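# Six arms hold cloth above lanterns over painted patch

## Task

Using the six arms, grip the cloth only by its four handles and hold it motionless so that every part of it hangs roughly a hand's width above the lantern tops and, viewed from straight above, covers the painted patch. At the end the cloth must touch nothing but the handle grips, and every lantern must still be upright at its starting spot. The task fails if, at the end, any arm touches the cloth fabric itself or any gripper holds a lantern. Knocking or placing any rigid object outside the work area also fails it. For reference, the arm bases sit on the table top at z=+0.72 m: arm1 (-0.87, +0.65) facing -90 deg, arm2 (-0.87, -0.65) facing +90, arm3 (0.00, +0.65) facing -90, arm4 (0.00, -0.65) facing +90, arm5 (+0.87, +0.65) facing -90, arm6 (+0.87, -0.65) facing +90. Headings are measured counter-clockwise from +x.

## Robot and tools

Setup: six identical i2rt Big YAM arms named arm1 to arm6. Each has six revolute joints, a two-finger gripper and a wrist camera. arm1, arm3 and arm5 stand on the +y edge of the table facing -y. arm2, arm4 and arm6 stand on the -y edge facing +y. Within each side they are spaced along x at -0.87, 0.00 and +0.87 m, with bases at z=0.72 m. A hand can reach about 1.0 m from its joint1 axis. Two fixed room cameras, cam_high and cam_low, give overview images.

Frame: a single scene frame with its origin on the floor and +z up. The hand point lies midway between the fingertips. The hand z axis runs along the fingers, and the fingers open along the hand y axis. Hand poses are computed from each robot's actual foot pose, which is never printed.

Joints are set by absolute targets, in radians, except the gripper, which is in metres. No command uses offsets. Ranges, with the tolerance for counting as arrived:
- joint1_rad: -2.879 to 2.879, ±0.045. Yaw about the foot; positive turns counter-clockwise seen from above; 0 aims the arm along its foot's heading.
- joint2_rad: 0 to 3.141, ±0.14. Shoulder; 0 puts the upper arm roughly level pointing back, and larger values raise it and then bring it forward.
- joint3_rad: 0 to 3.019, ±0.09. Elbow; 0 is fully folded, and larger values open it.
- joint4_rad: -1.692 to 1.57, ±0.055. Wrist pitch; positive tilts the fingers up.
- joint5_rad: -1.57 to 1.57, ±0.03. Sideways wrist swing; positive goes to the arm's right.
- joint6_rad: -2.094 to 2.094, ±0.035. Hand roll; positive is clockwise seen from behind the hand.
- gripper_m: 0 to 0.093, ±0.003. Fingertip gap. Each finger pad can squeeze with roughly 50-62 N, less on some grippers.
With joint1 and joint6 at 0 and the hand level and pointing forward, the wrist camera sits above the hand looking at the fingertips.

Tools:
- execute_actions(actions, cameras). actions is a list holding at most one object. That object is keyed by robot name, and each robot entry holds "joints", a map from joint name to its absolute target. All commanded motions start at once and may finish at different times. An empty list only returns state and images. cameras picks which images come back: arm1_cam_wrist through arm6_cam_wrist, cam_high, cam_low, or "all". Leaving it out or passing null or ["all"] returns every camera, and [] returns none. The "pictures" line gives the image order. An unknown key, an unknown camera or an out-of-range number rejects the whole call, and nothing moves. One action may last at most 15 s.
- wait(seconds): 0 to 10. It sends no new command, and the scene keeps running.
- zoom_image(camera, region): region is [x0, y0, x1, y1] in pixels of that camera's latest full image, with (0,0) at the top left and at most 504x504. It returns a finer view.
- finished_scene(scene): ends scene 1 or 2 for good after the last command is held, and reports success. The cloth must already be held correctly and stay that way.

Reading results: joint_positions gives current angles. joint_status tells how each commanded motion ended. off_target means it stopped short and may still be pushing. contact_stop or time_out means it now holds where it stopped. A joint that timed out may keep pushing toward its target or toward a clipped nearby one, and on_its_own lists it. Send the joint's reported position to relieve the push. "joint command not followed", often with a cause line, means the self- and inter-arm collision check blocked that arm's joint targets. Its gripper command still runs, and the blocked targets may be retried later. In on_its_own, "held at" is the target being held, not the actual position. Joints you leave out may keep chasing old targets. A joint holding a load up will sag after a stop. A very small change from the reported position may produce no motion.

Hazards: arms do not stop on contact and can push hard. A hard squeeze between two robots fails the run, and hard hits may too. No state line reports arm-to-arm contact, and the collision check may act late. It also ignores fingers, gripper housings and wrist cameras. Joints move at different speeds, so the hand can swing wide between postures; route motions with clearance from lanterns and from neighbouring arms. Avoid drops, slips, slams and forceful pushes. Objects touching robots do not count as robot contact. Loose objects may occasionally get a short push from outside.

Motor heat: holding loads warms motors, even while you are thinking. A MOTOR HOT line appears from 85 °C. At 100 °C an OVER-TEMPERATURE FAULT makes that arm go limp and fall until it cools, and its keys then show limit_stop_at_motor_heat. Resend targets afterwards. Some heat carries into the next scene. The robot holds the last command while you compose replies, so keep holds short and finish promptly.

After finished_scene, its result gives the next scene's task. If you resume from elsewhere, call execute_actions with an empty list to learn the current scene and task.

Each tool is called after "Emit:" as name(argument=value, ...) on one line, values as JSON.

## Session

Emit:
execute_actions(actions=[])

Scene clock: 0.00 s.
Motor temperatures (°C, as the motors report them): arm1=[24 24 23 23 24 26] | arm2=[23 27 27 24 25 24] | arm3=[23 28 27 25 25 26] | arm4=[24 24 26 27 25 24] | arm5=[25 24 26 25 24 24] | arm6=[24 27 30 25 24 25]
arm1.joint_positions: joint1_rad=+0.009 joint2_rad=+0.439 joint3_rad=+1.471 joint4_rad=-1.531 joint5_rad=+0.015 joint6_rad=+0.012 gripper_m=+0.094
arm1.joint_status: not commanded
arm1.hand: x=-0.8774 y=+0.5353 z=+1.3694 quat_wxyz=(-0.361, -0.617, -0.596, +0.366) (m; scene frame)
arm2.joint_positions: joint1_rad=-0.003 joint2_rad=+0.431 joint3_rad=+1.472 joint4_rad=-1.525 joint5_rad=+0.004 joint6_rad=-0.017 gripper_m=+0.095
arm2.joint_status: not commanded
arm2.hand: x=-0.8703 y=-0.5264 z=+1.3414 quat_wxyz=(-0.355, +0.625, -0.589, -0.369) (m; scene frame)
arm3.joint_positions: joint1_rad=-0.005 joint2_rad=+0.449 joint3_rad=+1.456 joint4_rad=-1.551 joint5_rad=+0.002 joint6_rad=-0.012 gripper_m=+0.095
arm3.joint_status: not commanded
arm3.hand: x=+0.0013 y=+0.5239 z=+1.2888 quat_wxyz=(-0.342, -0.613, -0.620, +0.350) (m; scene frame)
arm4.joint_positions: joint1_rad=-0.016 joint2_rad=+0.453 joint3_rad=+1.462 joint4_rad=-1.546 joint5_rad=-0.012 joint6_rad=+0.004 gripper_m=+0.095
arm4.joint_status: not commanded
arm4.hand: x=+0.0025 y=-0.5231 z=+1.3441 quat_wxyz=(-0.337, +0.620, -0.611, -0.360) (m; scene frame)
arm5.joint_positions: joint1_rad=+0.011 joint2_rad=+0.455 joint3_rad=+1.476 joint4_rad=-1.530 joint5_rad=-0.017 joint6_rad=+0.004 gripper_m=+0.095
arm5.joint_status: not commanded
arm5.hand: x=+0.8713 y=+0.5247 z=+1.2914 quat_wxyz=(-0.364, -0.608, -0.611, +0.352) (m; scene frame)
arm6.joint_positions: joint1_rad=-0.008 joint2_rad=+0.425 joint3_rad=+1.451 joint4_rad=-1.553 joint5_rad=+0.008 joint6_rad=-0.008 gripper_m=+0.094
arm6.joint_status: not commanded
arm6.hand: x=+0.8703 y=-0.5274 z=+1.2973 quat_wxyz=(-0.354, +0.616, -0.615, -0.342) (m; scene frame)
pictures: arm1_cam_wrist, arm2_cam_wrist, arm3_cam_wrist, arm4_cam_wrist, arm5_cam_wrist, arm6_cam_wrist, cam_high, cam_low
Images, in order (width x height): arm1_cam_wrist 504x504, arm2_cam_wrist 504x504, arm3_cam_wrist 504x504, arm4_cam_wrist 504x504, arm5_cam_wrist 504x504, arm6_cam_wrist 504x504, cam_high 896x504, cam_low 896x504.

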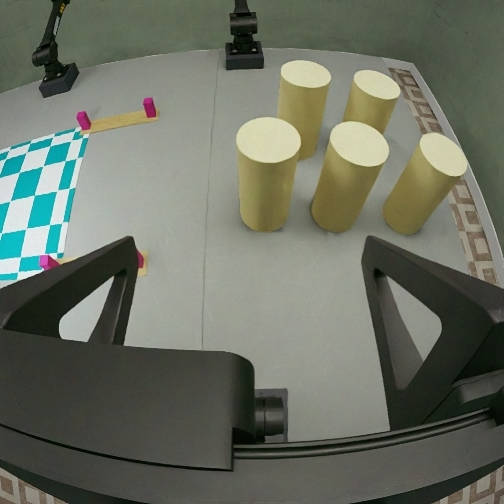

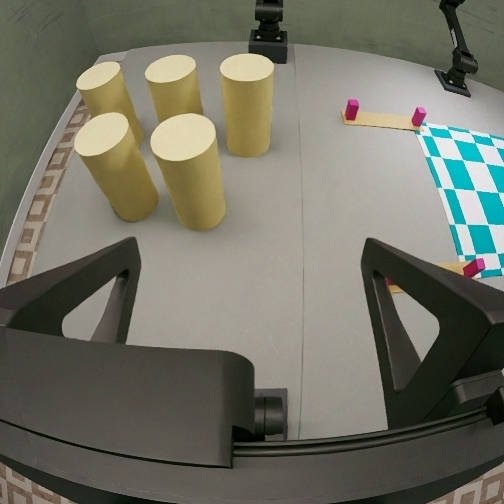

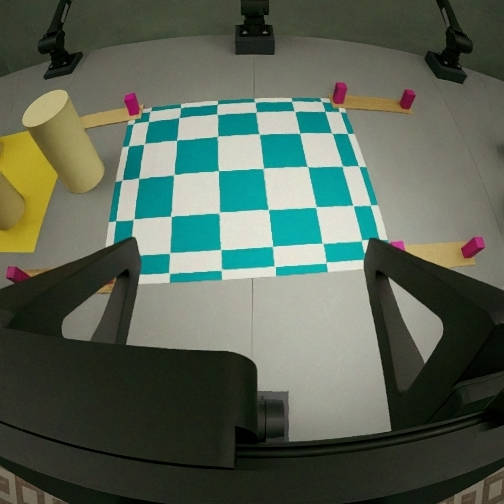

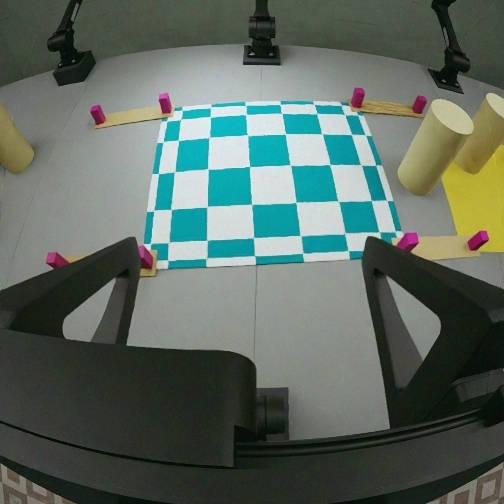

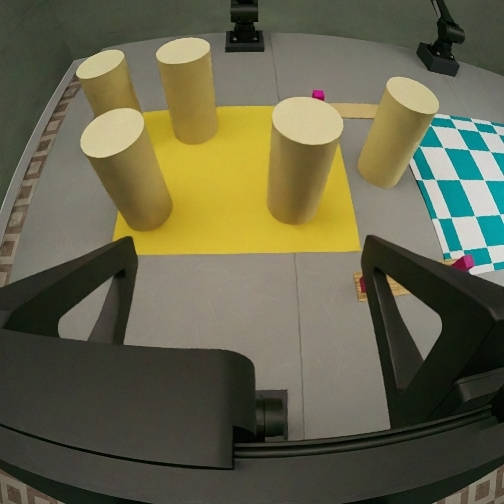

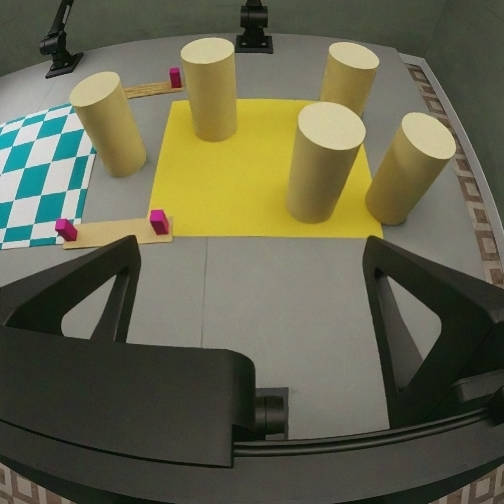

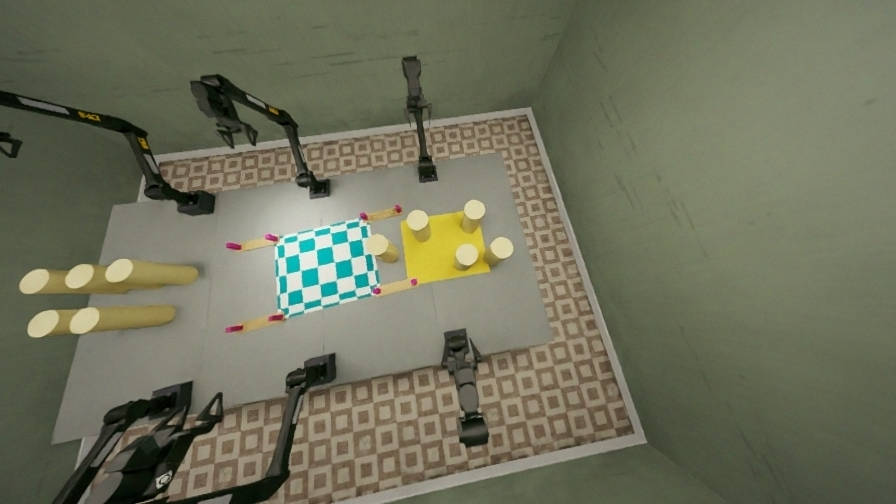

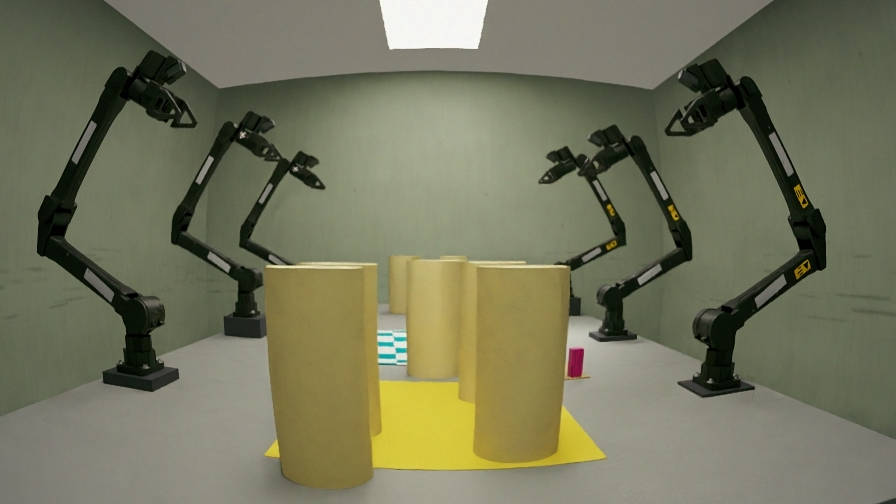

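Emit:
execute_actions(actions=[{"arm3":{"joints":{"joint1_rad":-0.716,"joint2_rad":1.66,"joint3_rad":1.31,"joint4_rad":-1.2,"joint6_rad":-0.79}},"arm4":{"joints":{"joint1_rad":0.61,"joint2_rad":1.67,"joint3_rad":1.17,"joint4_rad":-1.06,"joint6_rad":0.58}},"arm5":{"joints":{"joint1_rad":-1.01,"joint2_rad":1.97,"joint3_rad":1.79,"joint4_rad":-1.35,"joint6_rad":-1.1}},"arm6":{"joints":{"joint1_rad":0.865,"joint2_rad":2.02,"joint3_rad":1.84,"joint4_rad":-1.35,"joint6_rad":0.81}}}], cameras=["arm3_cam_wrist","arm4_cam_wrist","arm5_cam_wrist","arm6_cam_wrist"])

Scene clock: 13.20 s.
Motor temperatures (°C, as the motors report them): arm1=[24 24 24 24 24 26] | arm2=[23 27 29 24 25 24] | arm3=[23 28 28 25 25 26] | arm4=[24 24 27 27 25 24] | arm5=[25 25 28 25 24 24] | arm6=[24 27 31 25 24 25]
arm1.joint_positions: joint1_rad=+0.009 joint2_rad=+0.439 joint3_rad=+1.471 joint4_rad=-1.531 joint5_rad=+0.015 joint6_rad=+0.012 gripper_m=+0.094
arm1.joint_status: not commanded
arm1.hand: x=-0.8774 y=+0.5353 z=+1.3694 quat_wxyz=(-0.361, -0.617, -0.596, +0.366) (m; scene frame)
arm2.joint_positions: joint1_rad=-0.003 joint2_rad=+0.431 joint3_rad=+1.472 joint4_rad=-1.525 joint5_rad=+0.004 joint6_rad=-0.017 gripper_m=+0.095
arm2.joint_status: not commanded
arm2.hand: x=-0.8703 y=-0.5264 z=+1.3414 quat_wxyz=(-0.355, +0.625, -0.589, -0.369) (m; scene frame)
arm3.joint_positions: joint1_rad=-0.716 joint2_rad=+1.655 joint3_rad=+1.294 joint4_rad=-1.208 joint5_rad=+0.002 joint6_rad=-0.782 gripper_m=+0.095
arm3.joint_status: all done
arm3.hand: x=-0.3128 y=+0.2872 z=+0.8592 quat_wxyz=(+0.003, -0.682, -0.732, +0.001) (m; scene frame)
arm4.joint_positions: joint1_rad=+0.615 joint2_rad=+1.666 joint3_rad=+1.166 joint4_rad=-1.072 joint5_rad=-0.011 joint6_rad=+0.563 gripper_m=+0.095
arm4.joint_status: all done
arm4.hand: x=-0.2787 y=-0.2843 z=+0.8639 quat_wxyz=(+0.011, +0.737, -0.676, -0.004) (m; scene frame)
arm5.joint_positions: joint1_rad=-1.013 joint2_rad=+1.962 joint3_rad=+1.765 joint4_rad=-1.349 joint5_rad=-0.018 joint6_rad=-1.087 gripper_m=+0.095
arm5.joint_status: all done
arm5.hand: x=+0.3502 y=+0.3312 z=+0.8609 quat_wxyz=(-0.006, -0.685, -0.729, +0.014) (m; scene frame)
arm6.joint_positions: joint1_rad=+0.872 joint2_rad=+2.006 joint3_rad=+1.832 joint4_rad=-1.345 joint5_rad=+0.009 joint6_rad=+0.798 gripper_m=+0.094
arm6.joint_status: all done
arm6.hand: x=+0.3851 y=-0.2426 z=+0.8742 quat_wxyz=(+0.000, +0.734, -0.679, -0.020) (m; scene frame)
pictures: arm3_cam_wrist, arm4_cam_wrist, arm5_cam_wrist, arm6_cam_wrist
Images, in order (width x height): arm3_cam_wrist 504x504, arm4_cam_wrist 504x504, arm5_cam_wrist 504x504, arm6_cam_wrist 504x504.

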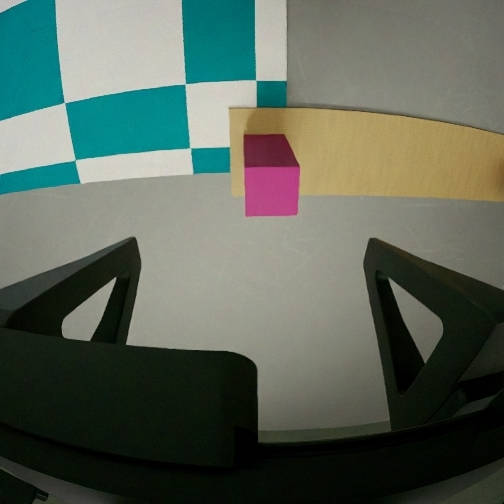

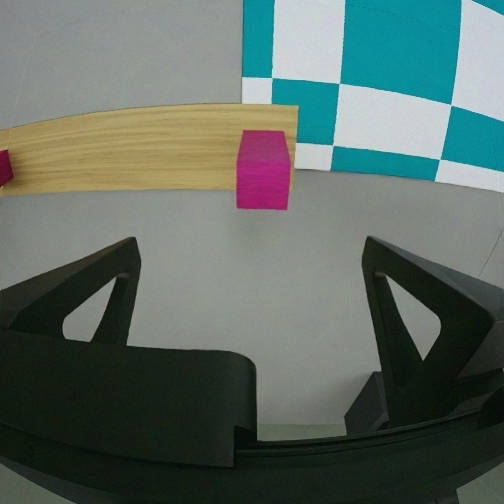

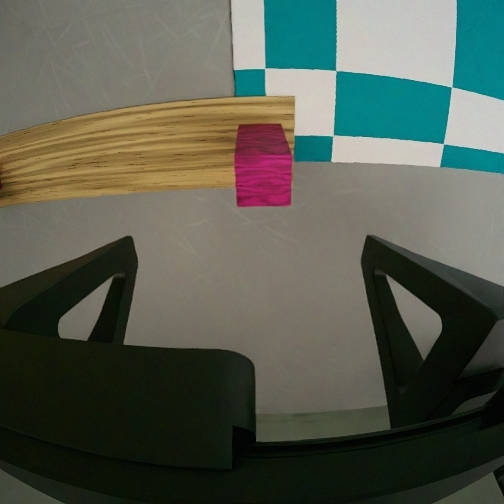

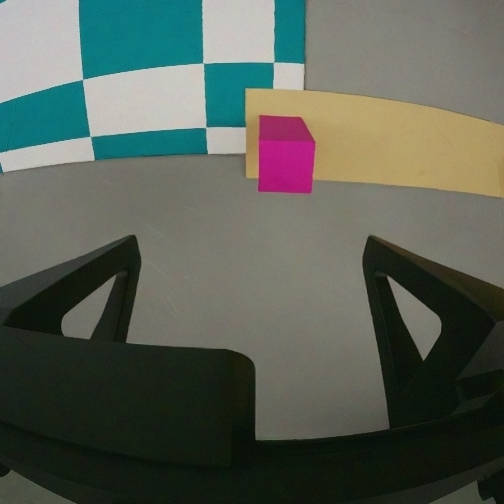

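Emit:
execute_actions(actions=[{"arm3":{"joints":{"joint1_rad":-0.74,"joint2_rad":1.78,"joint3_rad":1.2,"joint4_rad":-0.97}},"arm4":{"joints":{"joint2_rad":1.8,"joint3_rad":1.06,"joint4_rad":-0.81}},"arm5":{"joints":{"joint2_rad":2.065,"joint3_rad":1.67,"joint4_rad":-1.14}},"arm6":{"joints":{"joint1_rad":0.835,"joint2_rad":2.12,"joint3_rad":1.7,"joint4_rad":-1.13}}}], cameras=["arm3_cam_wrist","arm4_cam_wrist","arm5_cam_wrist","arm6_cam_wrist"])

Scene clock: 22.30 s.
Motor temperatures (°C, as the motors report them): arm1=[24 24 25 24 24 26] | arm2=[23 27 29 24 25 24] | arm3=[23 28 29 25 25 26] | arm4=[24 24 28 27 25 25] | arm5=[25 26 29 25 24 24] | arm6=[24 28 33 25 24 25]
arm1.joint_positions: joint1_rad=+0.009 joint2_rad=+0.439 joint3_rad=+1.471 joint4_rad=-1.531 joint5_rad=+0.015 joint6_rad=+0.012 gripper_m=+0.094
arm1.joint_status: not commanded
arm1.hand: x=-0.8774 y=+0.5353 z=+1.3694 quat_wxyz=(-0.361, -0.617, -0.596, +0.366) (m; scene frame)
arm2.joint_positions: joint1_rad=-0.003 joint2_rad=+0.431 joint3_rad=+1.472 joint4_rad=-1.525 joint5_rad=+0.004 joint6_rad=-0.017 gripper_m=+0.095
arm2.joint_status: not commanded
arm2.hand: x=-0.8703 y=-0.5264 z=+1.3414 quat_wxyz=(-0.355, +0.625, -0.589, -0.369) (m; scene frame)
arm3.joint_positions: joint1_rad=-0.728 joint2_rad=+1.791 joint3_rad=+1.179 joint4_rad=-0.982 joint5_rad=+0.002 joint6_rad=-0.782 gripper_m=+0.095
arm3.joint_status: all done
arm3.hand: x=-0.3166 y=+0.2922 z=+0.7578 quat_wxyz=(+0.004, -0.686, -0.728, -0.011) (m; scene frame)
arm4.joint_positions: joint1_rad=+0.615 joint2_rad=+1.812 joint3_rad=+1.048 joint4_rad=-0.822 joint5_rad=-0.011 joint6_rad=+0.563 gripper_m=+0.095
arm4.joint_status: all done
arm4.hand: x=-0.2738 y=-0.2925 z=+0.7641 quat_wxyz=(+0.012, +0.737, -0.676, +0.003) (m; scene frame)
arm5.joint_positions: joint1_rad=-1.013 joint2_rad=+2.065 joint3_rad=+1.659 joint4_rad=-1.155 joint5_rad=-0.018 joint6_rad=-1.087 gripper_m=+0.095
arm5.joint_status: all done
arm5.hand: x=+0.3462 y=+0.3286 z=+0.7618 quat_wxyz=(-0.008, -0.685, -0.729, +0.007) (m; scene frame)
arm6.joint_positions: joint1_rad=+0.835 joint2_rad=+2.125 joint3_rad=+1.699 joint4_rad=-1.141 joint5_rad=+0.009 joint6_rad=+0.799 gripper_m=+0.094
arm6.joint_status: all done
arm6.hand: x=+0.4043 y=-0.2289 z=+0.7536 quat_wxyz=(-0.001, +0.721, -0.693, +0.003) (m; scene frame)
pictures: arm3_cam_wrist, arm4_cam_wrist, arm5_cam_wrist, arm6_cam_wrist
Images, in order (width x height): arm3_cam_wrist 504x504, arm4_cam_wrist 504x504, arm5_cam_wrist 504x504, arm6_cam_wrist 504x504.

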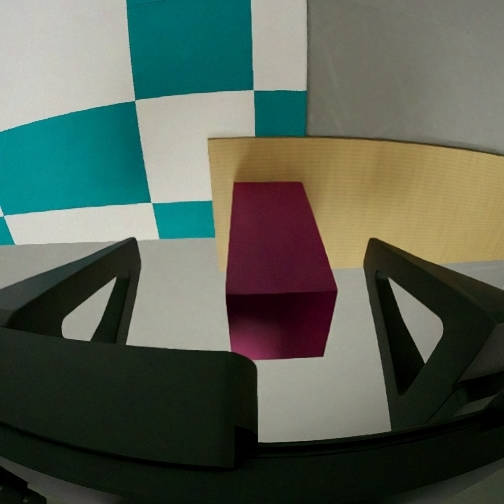

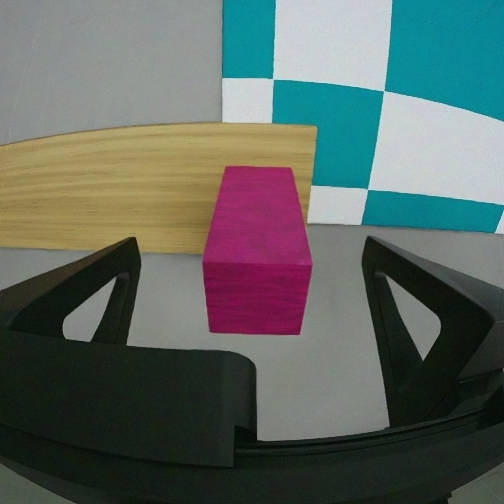

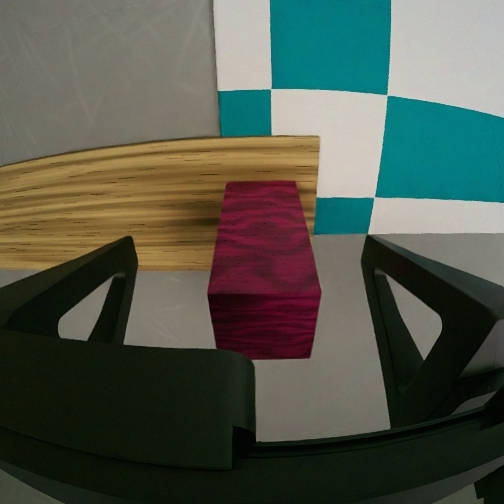

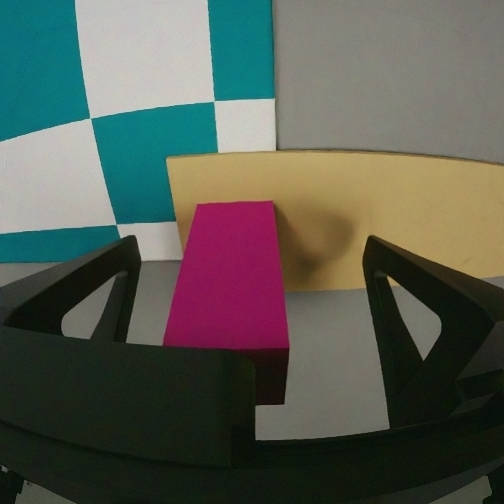

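Emit:
execute_actions(actions=[{"arm6":{"joints":{"joint1_rad":0.868}}}], cameras=[])

Emit:
execute_actions(actions=[{"arm3":{"joints":{"gripper_m":0.01}},"arm4":{"joints":{"gripper_m":0.01}},"arm5":{"joints":{"gripper_m":0.01}},"arm6":{"joints":{"gripper_m":0.01}}}], cameras=[])

Emit:
execute_actions(actions=[{"arm3":{"joints":{"joint2_rad":1.57,"joint3_rad":1.6,"joint4_rad":-1.55}},"arm4":{"joints":{"joint2_rad":1.52,"joint3_rad":1.43,"joint4_rad":-1.435}},"arm5":{"joints":{"joint2_rad":1.95,"joint3_rad":2.11,"joint4_rad":-1.68}},"arm6":{"joints":{"joint2_rad":1.97,"joint3_rad":2.13,"joint4_rad":-1.68}}}], cameras=[])

Emit:
execute_actions(actions=[{"arm3":{"joints":{"joint2_rad":1.48,"joint3_rad":2.0,"joint4_rad":-1.68}},"arm4":{"joints":{"joint2_rad":1.43,"joint3_rad":1.82,"joint4_rad":-1.68}},"arm5":{"joints":{"joint2_rad":1.82,"joint3_rad":2.43}},"arm6":{"joints":{"joint2_rad":1.85,"joint3_rad":2.46}}}], cameras=[])

Emit:
execute_actions(actions=[{"arm3":{"joints":{"joint1_rad":-0.225,"joint6_rad":-0.225,"joint2_rad":1.15,"joint3_rad":1.76}},"arm4":{"joints":{"joint1_rad":0.2,"joint6_rad":0.225,"joint2_rad":1.17,"joint3_rad":1.65}},"arm5":{"joints":{"joint1_rad":-0.675,"joint6_rad":-0.675,"joint2_rad":1.37,"joint3_rad":1.96}},"arm6":{"joints":{"joint1_rad":0.675,"joint6_rad":0.675,"joint2_rad":1.39,"joint3_rad":1.94}}}], cameras=[])

Emit:
execute_actions(actions=[{"arm3":{"joints":{"joint1_rad":0.52,"joint6_rad":0.52,"joint2_rad":1.25,"joint3_rad":1.86}},"arm4":{"joints":{"joint1_rad":-0.55,"joint6_rad":-0.52,"joint2_rad":1.27,"joint3_rad":1.75}},"arm5":{"joints":{"joint1_rad":0,"joint6_rad":0,"joint2_rad":1.11,"joint3_rad":1.72}},"arm6":{"joints":{"joint1_rad":0,"joint6_rad":0,"joint2_rad":1.12,"joint3_rad":1.7}}}], cameras=[])

Emit:
execute_actions(actions=[{"arm3":{"joints":{"joint1_rad":0.83,"joint6_rad":0.81,"joint2_rad":1.53,"joint3_rad":2.13}},"arm4":{"joints":{"joint1_rad":-0.84,"joint6_rad":-0.81,"joint2_rad":1.55,"joint3_rad":2.02}},"arm5":{"joints":{"joint1_rad":0.48,"joint6_rad":0.45,"joint2_rad":1.22,"joint3_rad":1.83}},"arm6":{"joints":{"joint1_rad":-0.46,"joint6_rad":-0.45,"joint2_rad":1.23,"joint3_rad":1.82}}}], cameras=[])

Emit:
execute_actions(actions=[{"arm3":{"joints":{"joint1_rad":1.025,"joint6_rad":1.02,"joint2_rad":1.83,"joint3_rad":2.47}},"arm4":{"joints":{"joint1_rad":-1.005,"joint6_rad":-0.97,"joint2_rad":1.89,"joint3_rad":2.42}},"arm5":{"joints":{"joint1_rad":0.83,"joint6_rad":0.79,"joint2_rad":1.465,"joint3_rad":1.99}},"arm6":{"joints":{"joint1_rad":-0.77,"joint6_rad":-0.74,"joint2_rad":1.545,"joint3_rad":2.03}}}], cameras=["cam_high","cam_low"])

Scene clock: 52.83 s.
Motor temperatures (°C, as the motors report them): arm1=[24 24 25 24 24 26] | arm2=[23 27 30 24 25 24] | arm3=[23 30 31 25 25 26] | arm4=[24 25 29 27 25 25] | arm5=[25 28 30 25 24 24] | arm6=[24 31 33 25 24 25]
arm1.joint_positions: joint1_rad=+0.009 joint2_rad=+0.439 joint3_rad=+1.471 joint4_rad=-1.531 joint5_rad=+0.015 joint6_rad=+0.012 gripper_m=+0.094
arm1.joint_status: not commanded
arm1.hand: x=-0.8774 y=+0.5353 z=+1.3694 quat_wxyz=(-0.361, -0.617, -0.596, +0.366) (m; scene frame)
arm2.joint_positions: joint1_rad=-0.003 joint2_rad=+0.431 joint3_rad=+1.472 joint4_rad=-1.525 joint5_rad=+0.004 joint6_rad=-0.017 gripper_m=+0.095
arm2.joint_status: not commanded
arm2.hand: x=-0.8703 y=-0.5264 z=+1.3414 quat_wxyz=(-0.355, +0.625, -0.589, -0.369) (m; scene frame)
arm3.joint_positions: joint1_rad=-0.728 joint2_rad=+1.791 joint3_rad=+1.179 joint4_rad=-0.982 joint5_rad=+0.002 joint6_rad=-0.782 gripper_m=+0.095
arm3.joint_status: not commanded
arm3.hand: x=-0.3166 y=+0.2922 z=+0.7578 quat_wxyz=(+0.004, -0.686, -0.728, -0.011) (m; scene frame)
arm4.joint_positions: joint1_rad=+0.615 joint2_rad=+1.812 joint3_rad=+1.048 joint4_rad=-0.822 joint5_rad=-0.011 joint6_rad=+0.563 gripper_m=+0.095
arm4.joint_status: not commanded
arm4.hand: x=-0.2738 y=-0.2925 z=+0.7641 quat_wxyz=(+0.012, +0.737, -0.676, +0.003) (m; scene frame)
arm5.joint_positions: joint1_rad=-1.013 joint2_rad=+2.065 joint3_rad=+1.659 joint4_rad=-1.155 joint5_rad=-0.018 joint6_rad=-1.087 gripper_m=+0.095
arm5.joint_status: not commanded
arm5.hand: x=+0.3462 y=+0.3286 z=+0.7618 quat_wxyz=(-0.008, -0.685, -0.729, +0.007) (m; scene frame)
arm6.joint_positions: joint1_rad=+0.867 joint2_rad=+2.125 joint3_rad=+1.699 joint4_rad=-1.141 joint5_rad=+0.009 joint6_rad=+0.799 gripper_m=+0.094
arm6.joint_status: all done
arm6.hand: x=+0.3909 y=-0.2442 z=+0.7538 quat_wxyz=(-0.001, +0.732, -0.681, +0.003) (m; scene frame)
pictures: none
No camera images: the call's "cameras" was empty. Leave "cameras" out to get every camera's image.

Scene clock: 53.53 s.
Motor temperatures (°C, as the motors report them): arm1=[24 24 25 24 24 26] | arm2=[23 27 30 24 25 24] | arm3=[23 30 31 25 25 26] | arm4=[24 25 29 27 25 25] | arm5=[25 28 30 25 24 24] | arm6=[24 31 33 25 24 25]
arm1.joint_positions: joint1_rad=+0.009 joint2_rad=+0.439 joint3_rad=+1.471 joint4_rad=-1.531 joint5_rad=+0.015 joint6_rad=+0.012 gripper_m=+0.094
arm1.joint_status: not commanded
arm1.hand: x=-0.8774 y=+0.5353 z=+1.3694 quat_wxyz=(-0.361, -0.617, -0.596, +0.366) (m; scene frame)
arm2.joint_positions: joint1_rad=-0.003 joint2_rad=+0.431 joint3_rad=+1.472 joint4_rad=-1.525 joint5_rad=+0.004 joint6_rad=-0.017 gripper_m=+0.095
arm2.joint_status: not commanded
arm2.hand: x=-0.8703 y=-0.5264 z=+1.3414 quat_wxyz=(-0.355, +0.625, -0.589, -0.369) (m; scene frame)
arm3.joint_positions: joint1_rad=-0.731 joint2_rad=+1.791 joint3_rad=+1.179 joint4_rad=-0.980 joint5_rad=+0.005 joint6_rad=-0.785 gripper_m=+0.030
arm3.joint_status: gripper_m off_target (ended at +0.030, target +0.010)
arm3.hand: x=-0.3186 y=+0.2934 z=+0.7578 quat_wxyz=(+0.005, -0.686, -0.727, -0.010) (m; scene frame)
arm4.joint_positions: joint1_rad=+0.615 joint2_rad=+1.812 joint3_rad=+1.048 joint4_rad=-0.819 joint5_rad=-0.009 joint6_rad=+0.566 gripper_m=+0.029
arm4.joint_status: gripper_m off_target (ended at +0.029, target +0.010)
arm4.hand: x=-0.2740 y=-0.2917 z=+0.7641 quat_wxyz=(+0.011, +0.736, -0.677, +0.002) (m; scene frame)
arm5.joint_positions: joint1_rad=-1.013 joint2_rad=+2.065 joint3_rad=+1.659 joint4_rad=-1.150 joint5_rad=-0.018 joint6_rad=-1.090 gripper_m=+0.030
arm5.joint_status: gripper_m off_target (ended at +0.030, target +0.010)
arm5.hand: x=+0.3452 y=+0.3279 z=+0.7618 quat_wxyz=(-0.008, -0.683, -0.730, +0.009) (m; scene frame)
arm6.joint_positions: joint1_rad=+0.867 joint2_rad=+2.125 joint3_rad=+1.699 joint4_rad=-1.141 joint5_rad=+0.010 joint6_rad=+0.801 gripper_m=+0.028
arm6.joint_status: gripper_m off_target (ended at +0.028, target +0.010)
arm6.hand: x=+0.3910 y=-0.2441 z=+0.7538 quat_wxyz=(-0.002, +0.731, -0.682, +0.003) (m; scene frame)
pictures: none
No camera images: the call's "cameras" was empty. Leave "cameras" out to get every camera's image.

Scene clock: 55.00 s.
Motor temperatures (°C, as the motors report them): arm1=[24 25 25 24 24 26] | arm2=[23 27 30 24 25 24] | arm3=[23 30 31 25 25 26] | arm4=[24 25 29 27 25 25] | arm5=[25 28 30 25 24 24] | arm6=[24 31 33 25 24 25]
arm1.joint_positions: joint1_rad=+0.009 joint2_rad=+0.439 joint3_rad=+1.471 joint4_rad=-1.531 joint5_rad=+0.015 joint6_rad=+0.012 gripper_m=+0.094
arm1.joint_status: not commanded
arm1.hand: x=-0.8774 y=+0.5353 z=+1.3694 quat_wxyz=(-0.361, -0.617, -0.596, +0.366) (m; scene frame)
arm2.joint_positions: joint1_rad=-0.003 joint2_rad=+0.431 joint3_rad=+1.472 joint4_rad=-1.525 joint5_rad=+0.004 joint6_rad=-0.017 gripper_m=+0.095
arm2.joint_status: not commanded
arm2.hand: x=-0.8703 y=-0.5264 z=+1.3414 quat_wxyz=(-0.355, +0.625, -0.589, -0.369) (m; scene frame)
arm3.joint_positions: joint1_rad=-0.731 joint2_rad=+1.561 joint3_rad=+1.576 joint4_rad=-1.543 joint5_rad=-0.004 joint6_rad=-0.785 gripper_m=+0.030
arm3.joint_status: all done
arm3.hand: x=-0.3166 y=+0.2914 z=+1.0077 quat_wxyz=(+0.000, -0.686, -0.727, +0.022) (m; scene frame)
arm4.joint_positions: joint1_rad=+0.610 joint2_rad=+1.519 joint3_rad=+1.414 joint4_rad=-1.426 joint5_rad=-0.003 joint6_rad=+0.567 gripper_m=+0.029
arm4.joint_status: all done
arm4.hand: x=-0.2736 y=-0.2821 z=+1.0184 quat_wxyz=(+0.003, +0.734, -0.679, -0.023) (m; scene frame)
arm5.joint_positions: joint1_rad=-1.013 joint2_rad=+1.945 joint3_rad=+2.089 joint4_rad=-1.653 joint5_rad=-0.018 joint6_rad=-1.090 gripper_m=+0.030
arm5.joint_status: all done
arm5.hand: x=+0.3441 y=+0.3276 z=+0.9940 quat_wxyz=(-0.002, -0.683, -0.730, +0.031) (m; scene frame)
arm6.joint_positions: joint1_rad=+0.867 joint2_rad=+1.961 joint3_rad=+2.107 joint4_rad=-1.658 joint5_rad=+0.007 joint6_rad=+0.801 gripper_m=+0.028
arm6.joint_status: all done
arm6.hand: x=+0.3949 y=-0.2455 z=+1.0058 quat_wxyz=(+0.001, +0.731, -0.682, -0.024) (m; scene frame)
pictures: none
No camera images: the call's "cameras" was empty. Leave "cameras" out to get every camera's image.

Scene clock: 56.53 s.
Motor temperatures (°C, as the motors report them): arm1=[24 25 25 24 24 26] | arm2=[23 27 30 24 25 24] | arm3=[23 30 31 25 25 26] | arm4=[24 25 29 27 25 25] | arm5=[25 28 30 25 24 24] | arm6=[24 31 34 25 24 25]
arm1.joint_positions: joint1_rad=+0.009 joint2_rad=+0.439 joint3_rad=+1.471 joint4_rad=-1.531 joint5_rad=+0.015 joint6_rad=+0.012 gripper_m=+0.094
arm1.joint_status: not commanded
arm1.hand: x=-0.8774 y=+0.5353 z=+1.3694 quat_wxyz=(-0.361, -0.617, -0.596, +0.366) (m; scene frame)
arm2.joint_positions: joint1_rad=-0.003 joint2_rad=+0.431 joint3_rad=+1.472 joint4_rad=-1.525 joint5_rad=+0.004 joint6_rad=-0.017 gripper_m=+0.095
arm2.joint_status: not commanded
arm2.hand: x=-0.8703 y=-0.5264 z=+1.3414 quat_wxyz=(-0.355, +0.625, -0.589, -0.369) (m; scene frame)
arm3.joint_positions: joint1_rad=-0.731 joint2_rad=+1.475 joint3_rad=+1.963 joint4_rad=-1.678 joint5_rad=-0.008 joint6_rad=-0.785 gripper_m=+0.030
arm3.joint_status: all done
arm3.hand: x=-0.3176 y=+0.2878 z=+1.2027 quat_wxyz=(-0.007, -0.673, -0.715, +0.190) (m; scene frame)
arm4.joint_positions: joint1_rad=+0.608 joint2_rad=+1.423 joint3_rad=+1.781 joint4_rad=-1.673 joint5_rad=-0.003 joint6_rad=+0.567 gripper_m=+0.029
arm4.joint_status: all done
arm4.hand: x=-0.2668 y=-0.2863 z=+1.2029 quat_wxyz=(-0.017, +0.727, -0.674, -0.129) (m; scene frame)
arm5.joint_positions: joint1_rad=-1.013 joint2_rad=+1.828 joint3_rad=+2.417 joint4_rad=-1.662 joint5_rad=-0.018 joint6_rad=-1.091 gripper_m=+0.030
arm5.joint_status: all done
arm5.hand: x=+0.3418 y=+0.3265 z=+1.2022 quat_wxyz=(+0.057, -0.661, -0.709, +0.239) (m; scene frame)
arm6.joint_positions: joint1_rad=+0.867 joint2_rad=+1.850 joint3_rad=+2.435 joint4_rad=-1.666 joint5_rad=+0.007 joint6_rad=+0.803 gripper_m=+0.028
arm6.joint_status: all done
arm6.hand: x=+0.3907 y=-0.2400 z=+1.2106 quat_wxyz=(+0.012, +0.709, -0.664, -0.237) (m; scene frame)
pictures: none
No camera images: the call's "cameras" was empty. Leave "cameras" out to get every camera's image.

Scene clock: 58.20 s.
Motor temperatures (°C, as the motors report them): arm1=[24 25 25 24 24 26] | arm2=[23 27 30 24 25 24] | arm3=[23 30 31 25 25 26] | arm4=[24 25 29 27 25 25] | arm5=[25 28 30 25 24 24] | arm6=[24 31 34 25 24 25]
arm1.joint_positions: joint1_rad=+0.009 joint2_rad=+0.439 joint3_rad=+1.471 joint4_rad=-1.531 joint5_rad=+0.015 joint6_rad=+0.012 gripper_m=+0.094
arm1.joint_status: not commanded
arm1.hand: x=-0.8774 y=+0.5353 z=+1.3694 quat_wxyz=(-0.361, -0.617, -0.596, +0.366) (m; scene frame)
arm2.joint_positions: joint1_rad=-0.003 joint2_rad=+0.431 joint3_rad=+1.472 joint4_rad=-1.525 joint5_rad=+0.004 joint6_rad=-0.017 gripper_m=+0.095
arm2.joint_status: not commanded
arm2.hand: x=-0.8703 y=-0.5264 z=+1.3414 quat_wxyz=(-0.355, +0.625, -0.589, -0.369) (m; scene frame)
arm3.joint_positions: joint1_rad=-0.233 joint2_rad=+1.146 joint3_rad=+1.741 joint4_rad=-1.678 joint5_rad=-0.008 joint6_rad=-0.228 gripper_m=+0.030
arm3.joint_status: all done
arm3.hand: x=-0.0784 y=+0.2985 z=+1.2372 quat_wxyz=(-0.129, -0.685, -0.687, +0.203) (m; scene frame)
arm4.joint_positions: joint1_rad=+0.194 joint2_rad=+1.167 joint3_rad=+1.635 joint4_rad=-1.673 joint5_rad=+0.000 joint6_rad=+0.238 gripper_m=+0.029
arm4.joint_status: all done
arm4.hand: x=-0.0767 y=-0.2940 z=+1.2377 quat_wxyz=(-0.090, +0.691, -0.699, -0.158) (m; scene frame)
arm5.joint_positions: joint1_rad=-0.671 joint2_rad=+1.385 joint3_rad=+1.949 joint4_rad=-1.664 joint5_rad=-0.015 joint6_rad=-0.694 gripper_m=+0.030
arm5.joint_status: all done
arm5.hand: x=+0.5850 y=+0.2975 z=+1.2271 quat_wxyz=(-0.031, -0.683, -0.693, +0.230) (m; scene frame)
arm6.joint_positions: joint1_rad=+0.673 joint2_rad=+1.397 joint3_rad=+1.944 joint4_rad=-1.673 joint5_rad=+0.006 joint6_rad=+0.690 gripper_m=+0.028
arm6.joint_status: all done
arm6.hand: x=+0.5841 y=-0.2877 z=+1.2335 quat_wxyz=(-0.022, +0.685, -0.696, -0.213) (m; scene frame)
pictures: none
No camera images: the call's "cameras" was empty. Leave "cameras" out to get every camera's image.

Scene clock: 59.90 s.
Motor temperatures (°C, as the motors report them): arm1=[24 25 25 24 24 26] | arm2=[23 27 30 24 25 24] | arm3=[23 29 31 25 25 26] | arm4=[24 25 30 27 25 25] | arm5=[25 28 30 25 24 24] | arm6=[24 30 34 25 24 25]
arm1.joint_positions: joint1_rad=+0.009 joint2_rad=+0.439 joint3_rad=+1.471 joint4_rad=-1.531 joint5_rad=+0.015 joint6_rad=+0.012 gripper_m=+0.094
arm1.joint_status: not commanded
arm1.hand: x=-0.8774 y=+0.5353 z=+1.3694 quat_wxyz=(-0.361, -0.617, -0.596, +0.366) (m; scene frame)
arm2.joint_positions: joint1_rad=-0.003 joint2_rad=+0.431 joint3_rad=+1.472 joint4_rad=-1.525 joint5_rad=+0.004 joint6_rad=-0.017 gripper_m=+0.095
arm2.joint_status: not commanded
arm2.hand: x=-0.8703 y=-0.5264 z=+1.3414 quat_wxyz=(-0.355, +0.625, -0.589, -0.369) (m; scene frame)
arm3.joint_positions: joint1_rad=+0.515 joint2_rad=+1.265 joint3_rad=+1.804 joint4_rad=-1.680 joint5_rad=-0.005 joint6_rad=+0.516 gripper_m=+0.030
arm3.joint_status: all done
arm3.hand: x=+0.2026 y=+0.2991 z=+1.2202 quat_wxyz=(-0.204, -0.689, -0.693, +0.054) (m; scene frame)
arm4.joint_positions: joint1_rad=-0.552 joint2_rad=+1.291 joint3_rad=+1.691 joint4_rad=-1.675 joint5_rad=-0.004 joint6_rad=-0.507 gripper_m=+0.029
arm4.joint_status: all done
arm4.hand: x=+0.2055 y=-0.2961 z=+1.2134 quat_wxyz=(-0.137, +0.696, -0.704, -0.045) (m; scene frame)
arm5.joint_positions: joint1_rad=-0.006 joint2_rad=+1.112 joint3_rad=+1.714 joint4_rad=-1.664 joint5_rad=-0.010 joint6_rad=-0.022 gripper_m=+0.030
arm5.joint_status: all done
arm5.hand: x=+0.8641 y=+0.3007 z=+1.2292 quat_wxyz=(-0.178, -0.682, -0.686, +0.178) (m; scene frame)
arm6.joint_positions: joint1_rad=+0.008 joint2_rad=+1.117 joint3_rad=+1.707 joint4_rad=-1.672 joint5_rad=+0.002 joint6_rad=+0.016 gripper_m=+0.028
arm6.joint_status: all done
arm6.hand: x=+0.8647 y=-0.2939 z=+1.2388 quat_wxyz=(-0.166, +0.686, -0.689, -0.167) (m; scene frame)
pictures: none
No camera images: the call's "cameras" was empty. Leave "cameras" out to get every camera's image.

Scene clock: 61.40 s.
Motor temperatures (°C, as the motors report them): arm1=[24 25 25 24 24 26] | arm2=[23 27 30 24 25 24] | arm3=[23 29 32 25 25 26] | arm4=[24 25 30 27 25 25] | arm5=[25 27 30 25 24 24] | arm6=[24 30 34 25 24 25]
arm1.joint_positions: joint1_rad=+0.009 joint2_rad=+0.439 joint3_rad=+1.471 joint4_rad=-1.531 joint5_rad=+0.015 joint6_rad=+0.012 gripper_m=+0.094
arm1.joint_status: not commanded
arm1.hand: x=-0.8774 y=+0.5353 z=+1.3694 quat_wxyz=(-0.361, -0.617, -0.596, +0.366) (m; scene frame)
arm2.joint_positions: joint1_rad=-0.003 joint2_rad=+0.431 joint3_rad=+1.472 joint4_rad=-1.525 joint5_rad=+0.004 joint6_rad=-0.017 gripper_m=+0.095
arm2.joint_status: not commanded
arm2.hand: x=-0.8703 y=-0.5264 z=+1.3414 quat_wxyz=(-0.355, +0.625, -0.589, -0.369) (m; scene frame)
arm3.joint_positions: joint1_rad=+0.833 joint2_rad=+1.560 joint3_rad=+2.076 joint4_rad=-1.680 joint5_rad=+0.000 joint6_rad=+0.806 gripper_m=+0.030
arm3.joint_status: all done
arm3.hand: x=+0.3846 y=+0.3035 z=+1.2072 quat_wxyz=(-0.199, -0.682, -0.704, -0.007) (m; scene frame)
arm4.joint_positions: joint1_rad=-0.847 joint2_rad=+1.581 joint3_rad=+1.965 joint4_rad=-1.675 joint5_rad=-0.009 joint6_rad=-0.796 gripper_m=+0.029
arm4.joint_status: all done
arm4.hand: x=+0.3782 y=-0.2934 z=+1.1998 quat_wxyz=(-0.135, +0.695, -0.706, -0.005) (m; scene frame)
arm5.joint_positions: joint1_rad=+0.477 joint2_rad=+1.232 joint3_rad=+1.779 joint4_rad=-1.671 joint5_rad=-0.010 joint6_rad=+0.431 gripper_m=+0.030
arm5.joint_status: all done
arm5.hand: x=+1.0463 y=+0.3000 z=+1.2152 quat_wxyz=(-0.212, -0.677, -0.702, +0.069) (m; scene frame)
arm6.joint_positions: joint1_rad=-0.460 joint2_rad=+1.246 joint3_rad=+1.759 joint4_rad=-1.676 joint5_rad=+0.001 joint6_rad=-0.436 gripper_m=+0.028
arm6.joint_status: all done
arm6.hand: x=+1.0429 y=-0.2887 z=+1.2163 quat_wxyz=(-0.188, +0.687, -0.699, -0.061) (m; scene frame)
pictures: none
No camera images: the call's "cameras" was empty. Leave "cameras" out to get every camera's image.

Scene clock: 62.80 s.
Motor temperatures (°C, as the motors report them): arm1=[24 25 25 24 24 26] | arm2=[23 27 30 24 25 24] | arm3=[23 30 32 25 25 26] | arm4=[24 25 30 27 25 25] | arm5=[25 27 30 25 24 24] | arm6=[24 30 35 25 24 25]
arm1.joint_positions: joint1_rad=+0.009 joint2_rad=+0.439 joint3_rad=+1.471 joint4_rad=-1.531 joint5_rad=+0.015 joint6_rad=+0.012 gripper_m=+0.094
arm1.joint_status: not commanded
arm1.hand: x=-0.8774 y=+0.5353 z=+1.3694 quat_wxyz=(-0.361, -0.617, -0.596, +0.366) (m; scene frame)
arm2.joint_positions: joint1_rad=-0.003 joint2_rad=+0.431 joint3_rad=+1.472 joint4_rad=-1.525 joint5_rad=+0.004 joint6_rad=-0.017 gripper_m=+0.095
arm2.joint_status: not commanded
arm2.hand: x=-0.8703 y=-0.5264 z=+1.3414 quat_wxyz=(-0.355, +0.625, -0.589, -0.369) (m; scene frame)
arm3.joint_positions: joint1_rad=+1.015 joint2_rad=+1.866 joint3_rad=+2.417 joint4_rad=-1.671 joint5_rad=+0.007 joint6_rad=+1.015 gripper_m=+0.030
arm3.joint_status: all done
arm3.hand: x=+0.5371 y=+0.3179 z=+1.1864 quat_wxyz=(-0.216, -0.688, -0.691, -0.048) (m; scene frame)
arm4.joint_positions: joint1_rad=-1.005 joint2_rad=+1.929 joint3_rad=+2.368 joint4_rad=-1.664 joint5_rad=-0.011 joint6_rad=-0.956 gripper_m=+0.029
arm4.joint_status: all done
arm4.hand: x=+0.5380 y=-0.2822 z=+1.1748 quat_wxyz=(-0.165, +0.692, -0.702, +0.022) (m; scene frame)
arm5.joint_positions: joint1_rad=+0.825 joint2_rad=+1.470 joint3_rad=+1.955 joint4_rad=-1.675 joint5_rad=-0.005 joint6_rad=+0.775 gripper_m=+0.030
arm5.joint_status: all done
arm5.hand: x=+1.2188 y=+0.3204 z=+1.1918 quat_wxyz=(-0.190, -0.680, -0.708, -0.005) (m; scene frame)
arm6.joint_positions: joint1_rad=-0.761 joint2_rad=+1.555 joint3_rad=+1.986 joint4_rad=-1.683 joint5_rad=-0.003 joint6_rad=-0.730 gripper_m=+0.028
arm6.joint_status: all done
arm6.hand: x=+1.2172 y=-0.2749 z=+1.1801 quat_wxyz=(-0.155, +0.690, -0.707, -0.002) (m; scene frame)
pictures: cam_high, cam_low
Images, in order (width x height): cam_high 896x504, cam_low 896x504.

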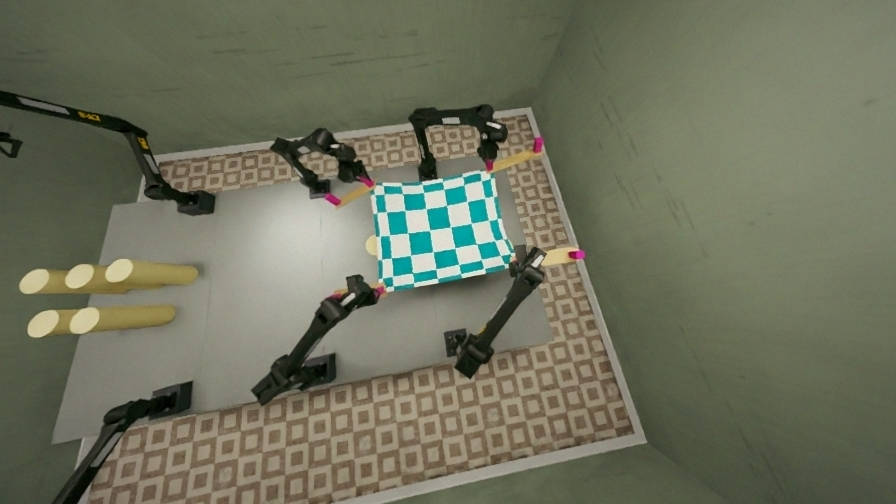

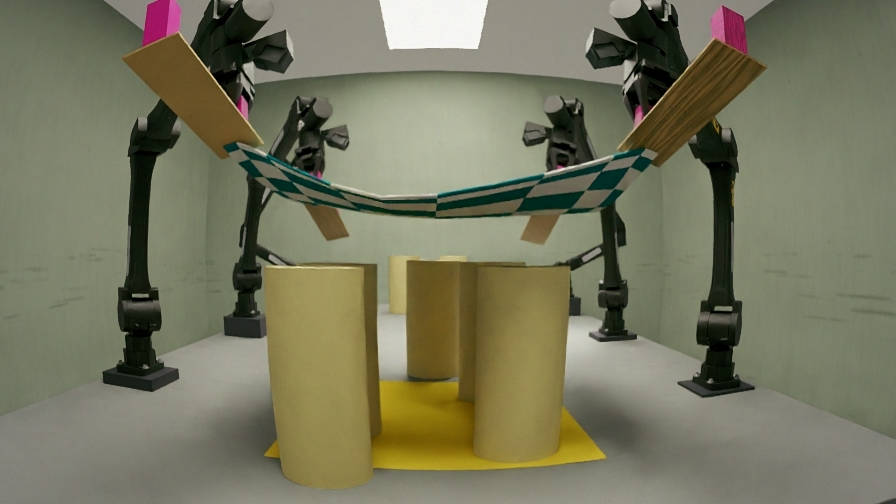

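Emit:
execute_actions(actions=[{"arm4":{"joints":{"joint2_rad":1.865}},"arm5":{"joints":{"joint2_rad":1.51,"joint1_rad":0.855}},"arm6":{"joints":{"joint1_rad":-0.8}}}], cameras=["cam_low"])

Scene clock: 67.73 s.
Motor temperatures (°C, as the motors report them): arm1=[24 25 25 24 24 26] | arm2=[23 27 30 24 25 24] | arm3=[23 30 32 25 25 26] | arm4=[24 26 31 27 25 25] | arm5=[25 27 31 25 24 24] | arm6=[24 30 36 25 24 25]
arm1.joint_positions: joint1_rad=+0.009 joint2_rad=+0.439 joint3_rad=+1.471 joint4_rad=-1.531 joint5_rad=+0.015 joint6_rad=+0.012 gripper_m=+0.094
arm1.joint_status: not commanded
arm1.hand: x=-0.8774 y=+0.5353 z=+1.3694 quat_wxyz=(-0.361, -0.617, -0.596, +0.366) (m; scene frame)
arm2.joint_positions: joint1_rad=-0.003 joint2_rad=+0.431 joint3_rad=+1.472 joint4_rad=-1.525 joint5_rad=+0.004 joint6_rad=-0.017 gripper_m=+0.095
arm2.joint_status: not commanded
arm2.hand: x=-0.8703 y=-0.5264 z=+1.3414 quat_wxyz=(-0.355, +0.625, -0.589, -0.369) (m; scene frame)
arm3.joint_positions: joint1_rad=+1.015 joint2_rad=+1.866 joint3_rad=+2.417 joint4_rad=-1.671 joint5_rad=+0.007 joint6_rad=+1.016 gripper_m=+0.030
arm3.joint_status: not commanded
arm3.hand: x=+0.5372 y=+0.3179 z=+1.1864 quat_wxyz=(-0.216, -0.689, -0.691, -0.048) (m; scene frame)
arm4.joint_positions: joint1_rad=-1.005 joint2_rad=+1.912 joint3_rad=+2.368 joint4_rad=-1.664 joint5_rad=-0.011 joint6_rad=-0.956 gripper_m=+0.029
arm4.joint_status: all done
arm4.hand: x=+0.5342 y=-0.2849 z=+1.1857 quat_wxyz=(-0.174, +0.691, -0.701, +0.023) (m; scene frame)
arm5.joint_positions: joint1_rad=+0.836 joint2_rad=+1.513 joint3_rad=+1.955 joint4_rad=-1.675 joint5_rad=-0.005 joint6_rad=+0.776 gripper_m=+0.030
arm5.joint_status: all done
arm5.hand: x=+1.2323 y=+0.3148 z=+1.1721 quat_wxyz=(-0.169, -0.680, -0.714, -0.005) (m; scene frame)
arm6.joint_positions: joint1_rad=-0.778 joint2_rad=+1.555 joint3_rad=+1.986 joint4_rad=-1.683 joint5_rad=-0.003 joint6_rad=-0.732 gripper_m=+0.028
arm6.joint_status: all done
arm6.hand: x=+1.2234 y=-0.2808 z=+1.1802 quat_wxyz=(-0.155, +0.685, -0.712, -0.001) (m; scene frame)
pictures: cam_low
Images, in order (width x height): cam_low 896x504.

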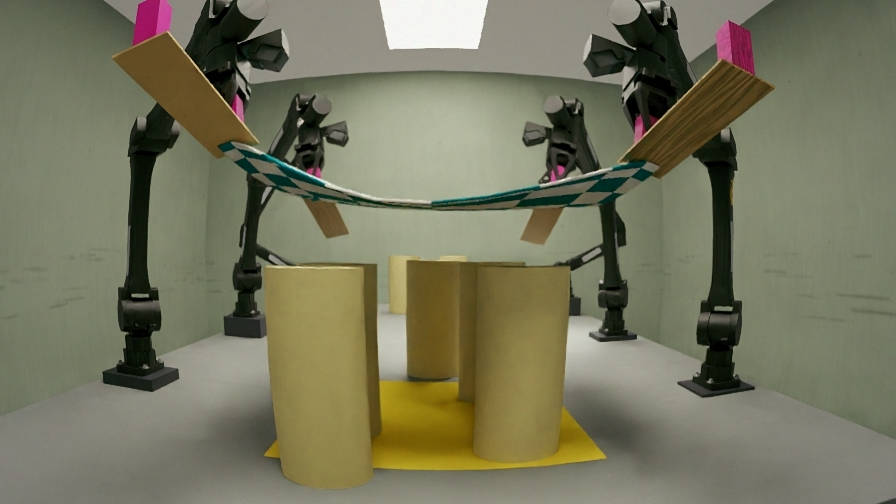

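Emit:
finished_scene(scene=2)

The scene is finished: the task was done.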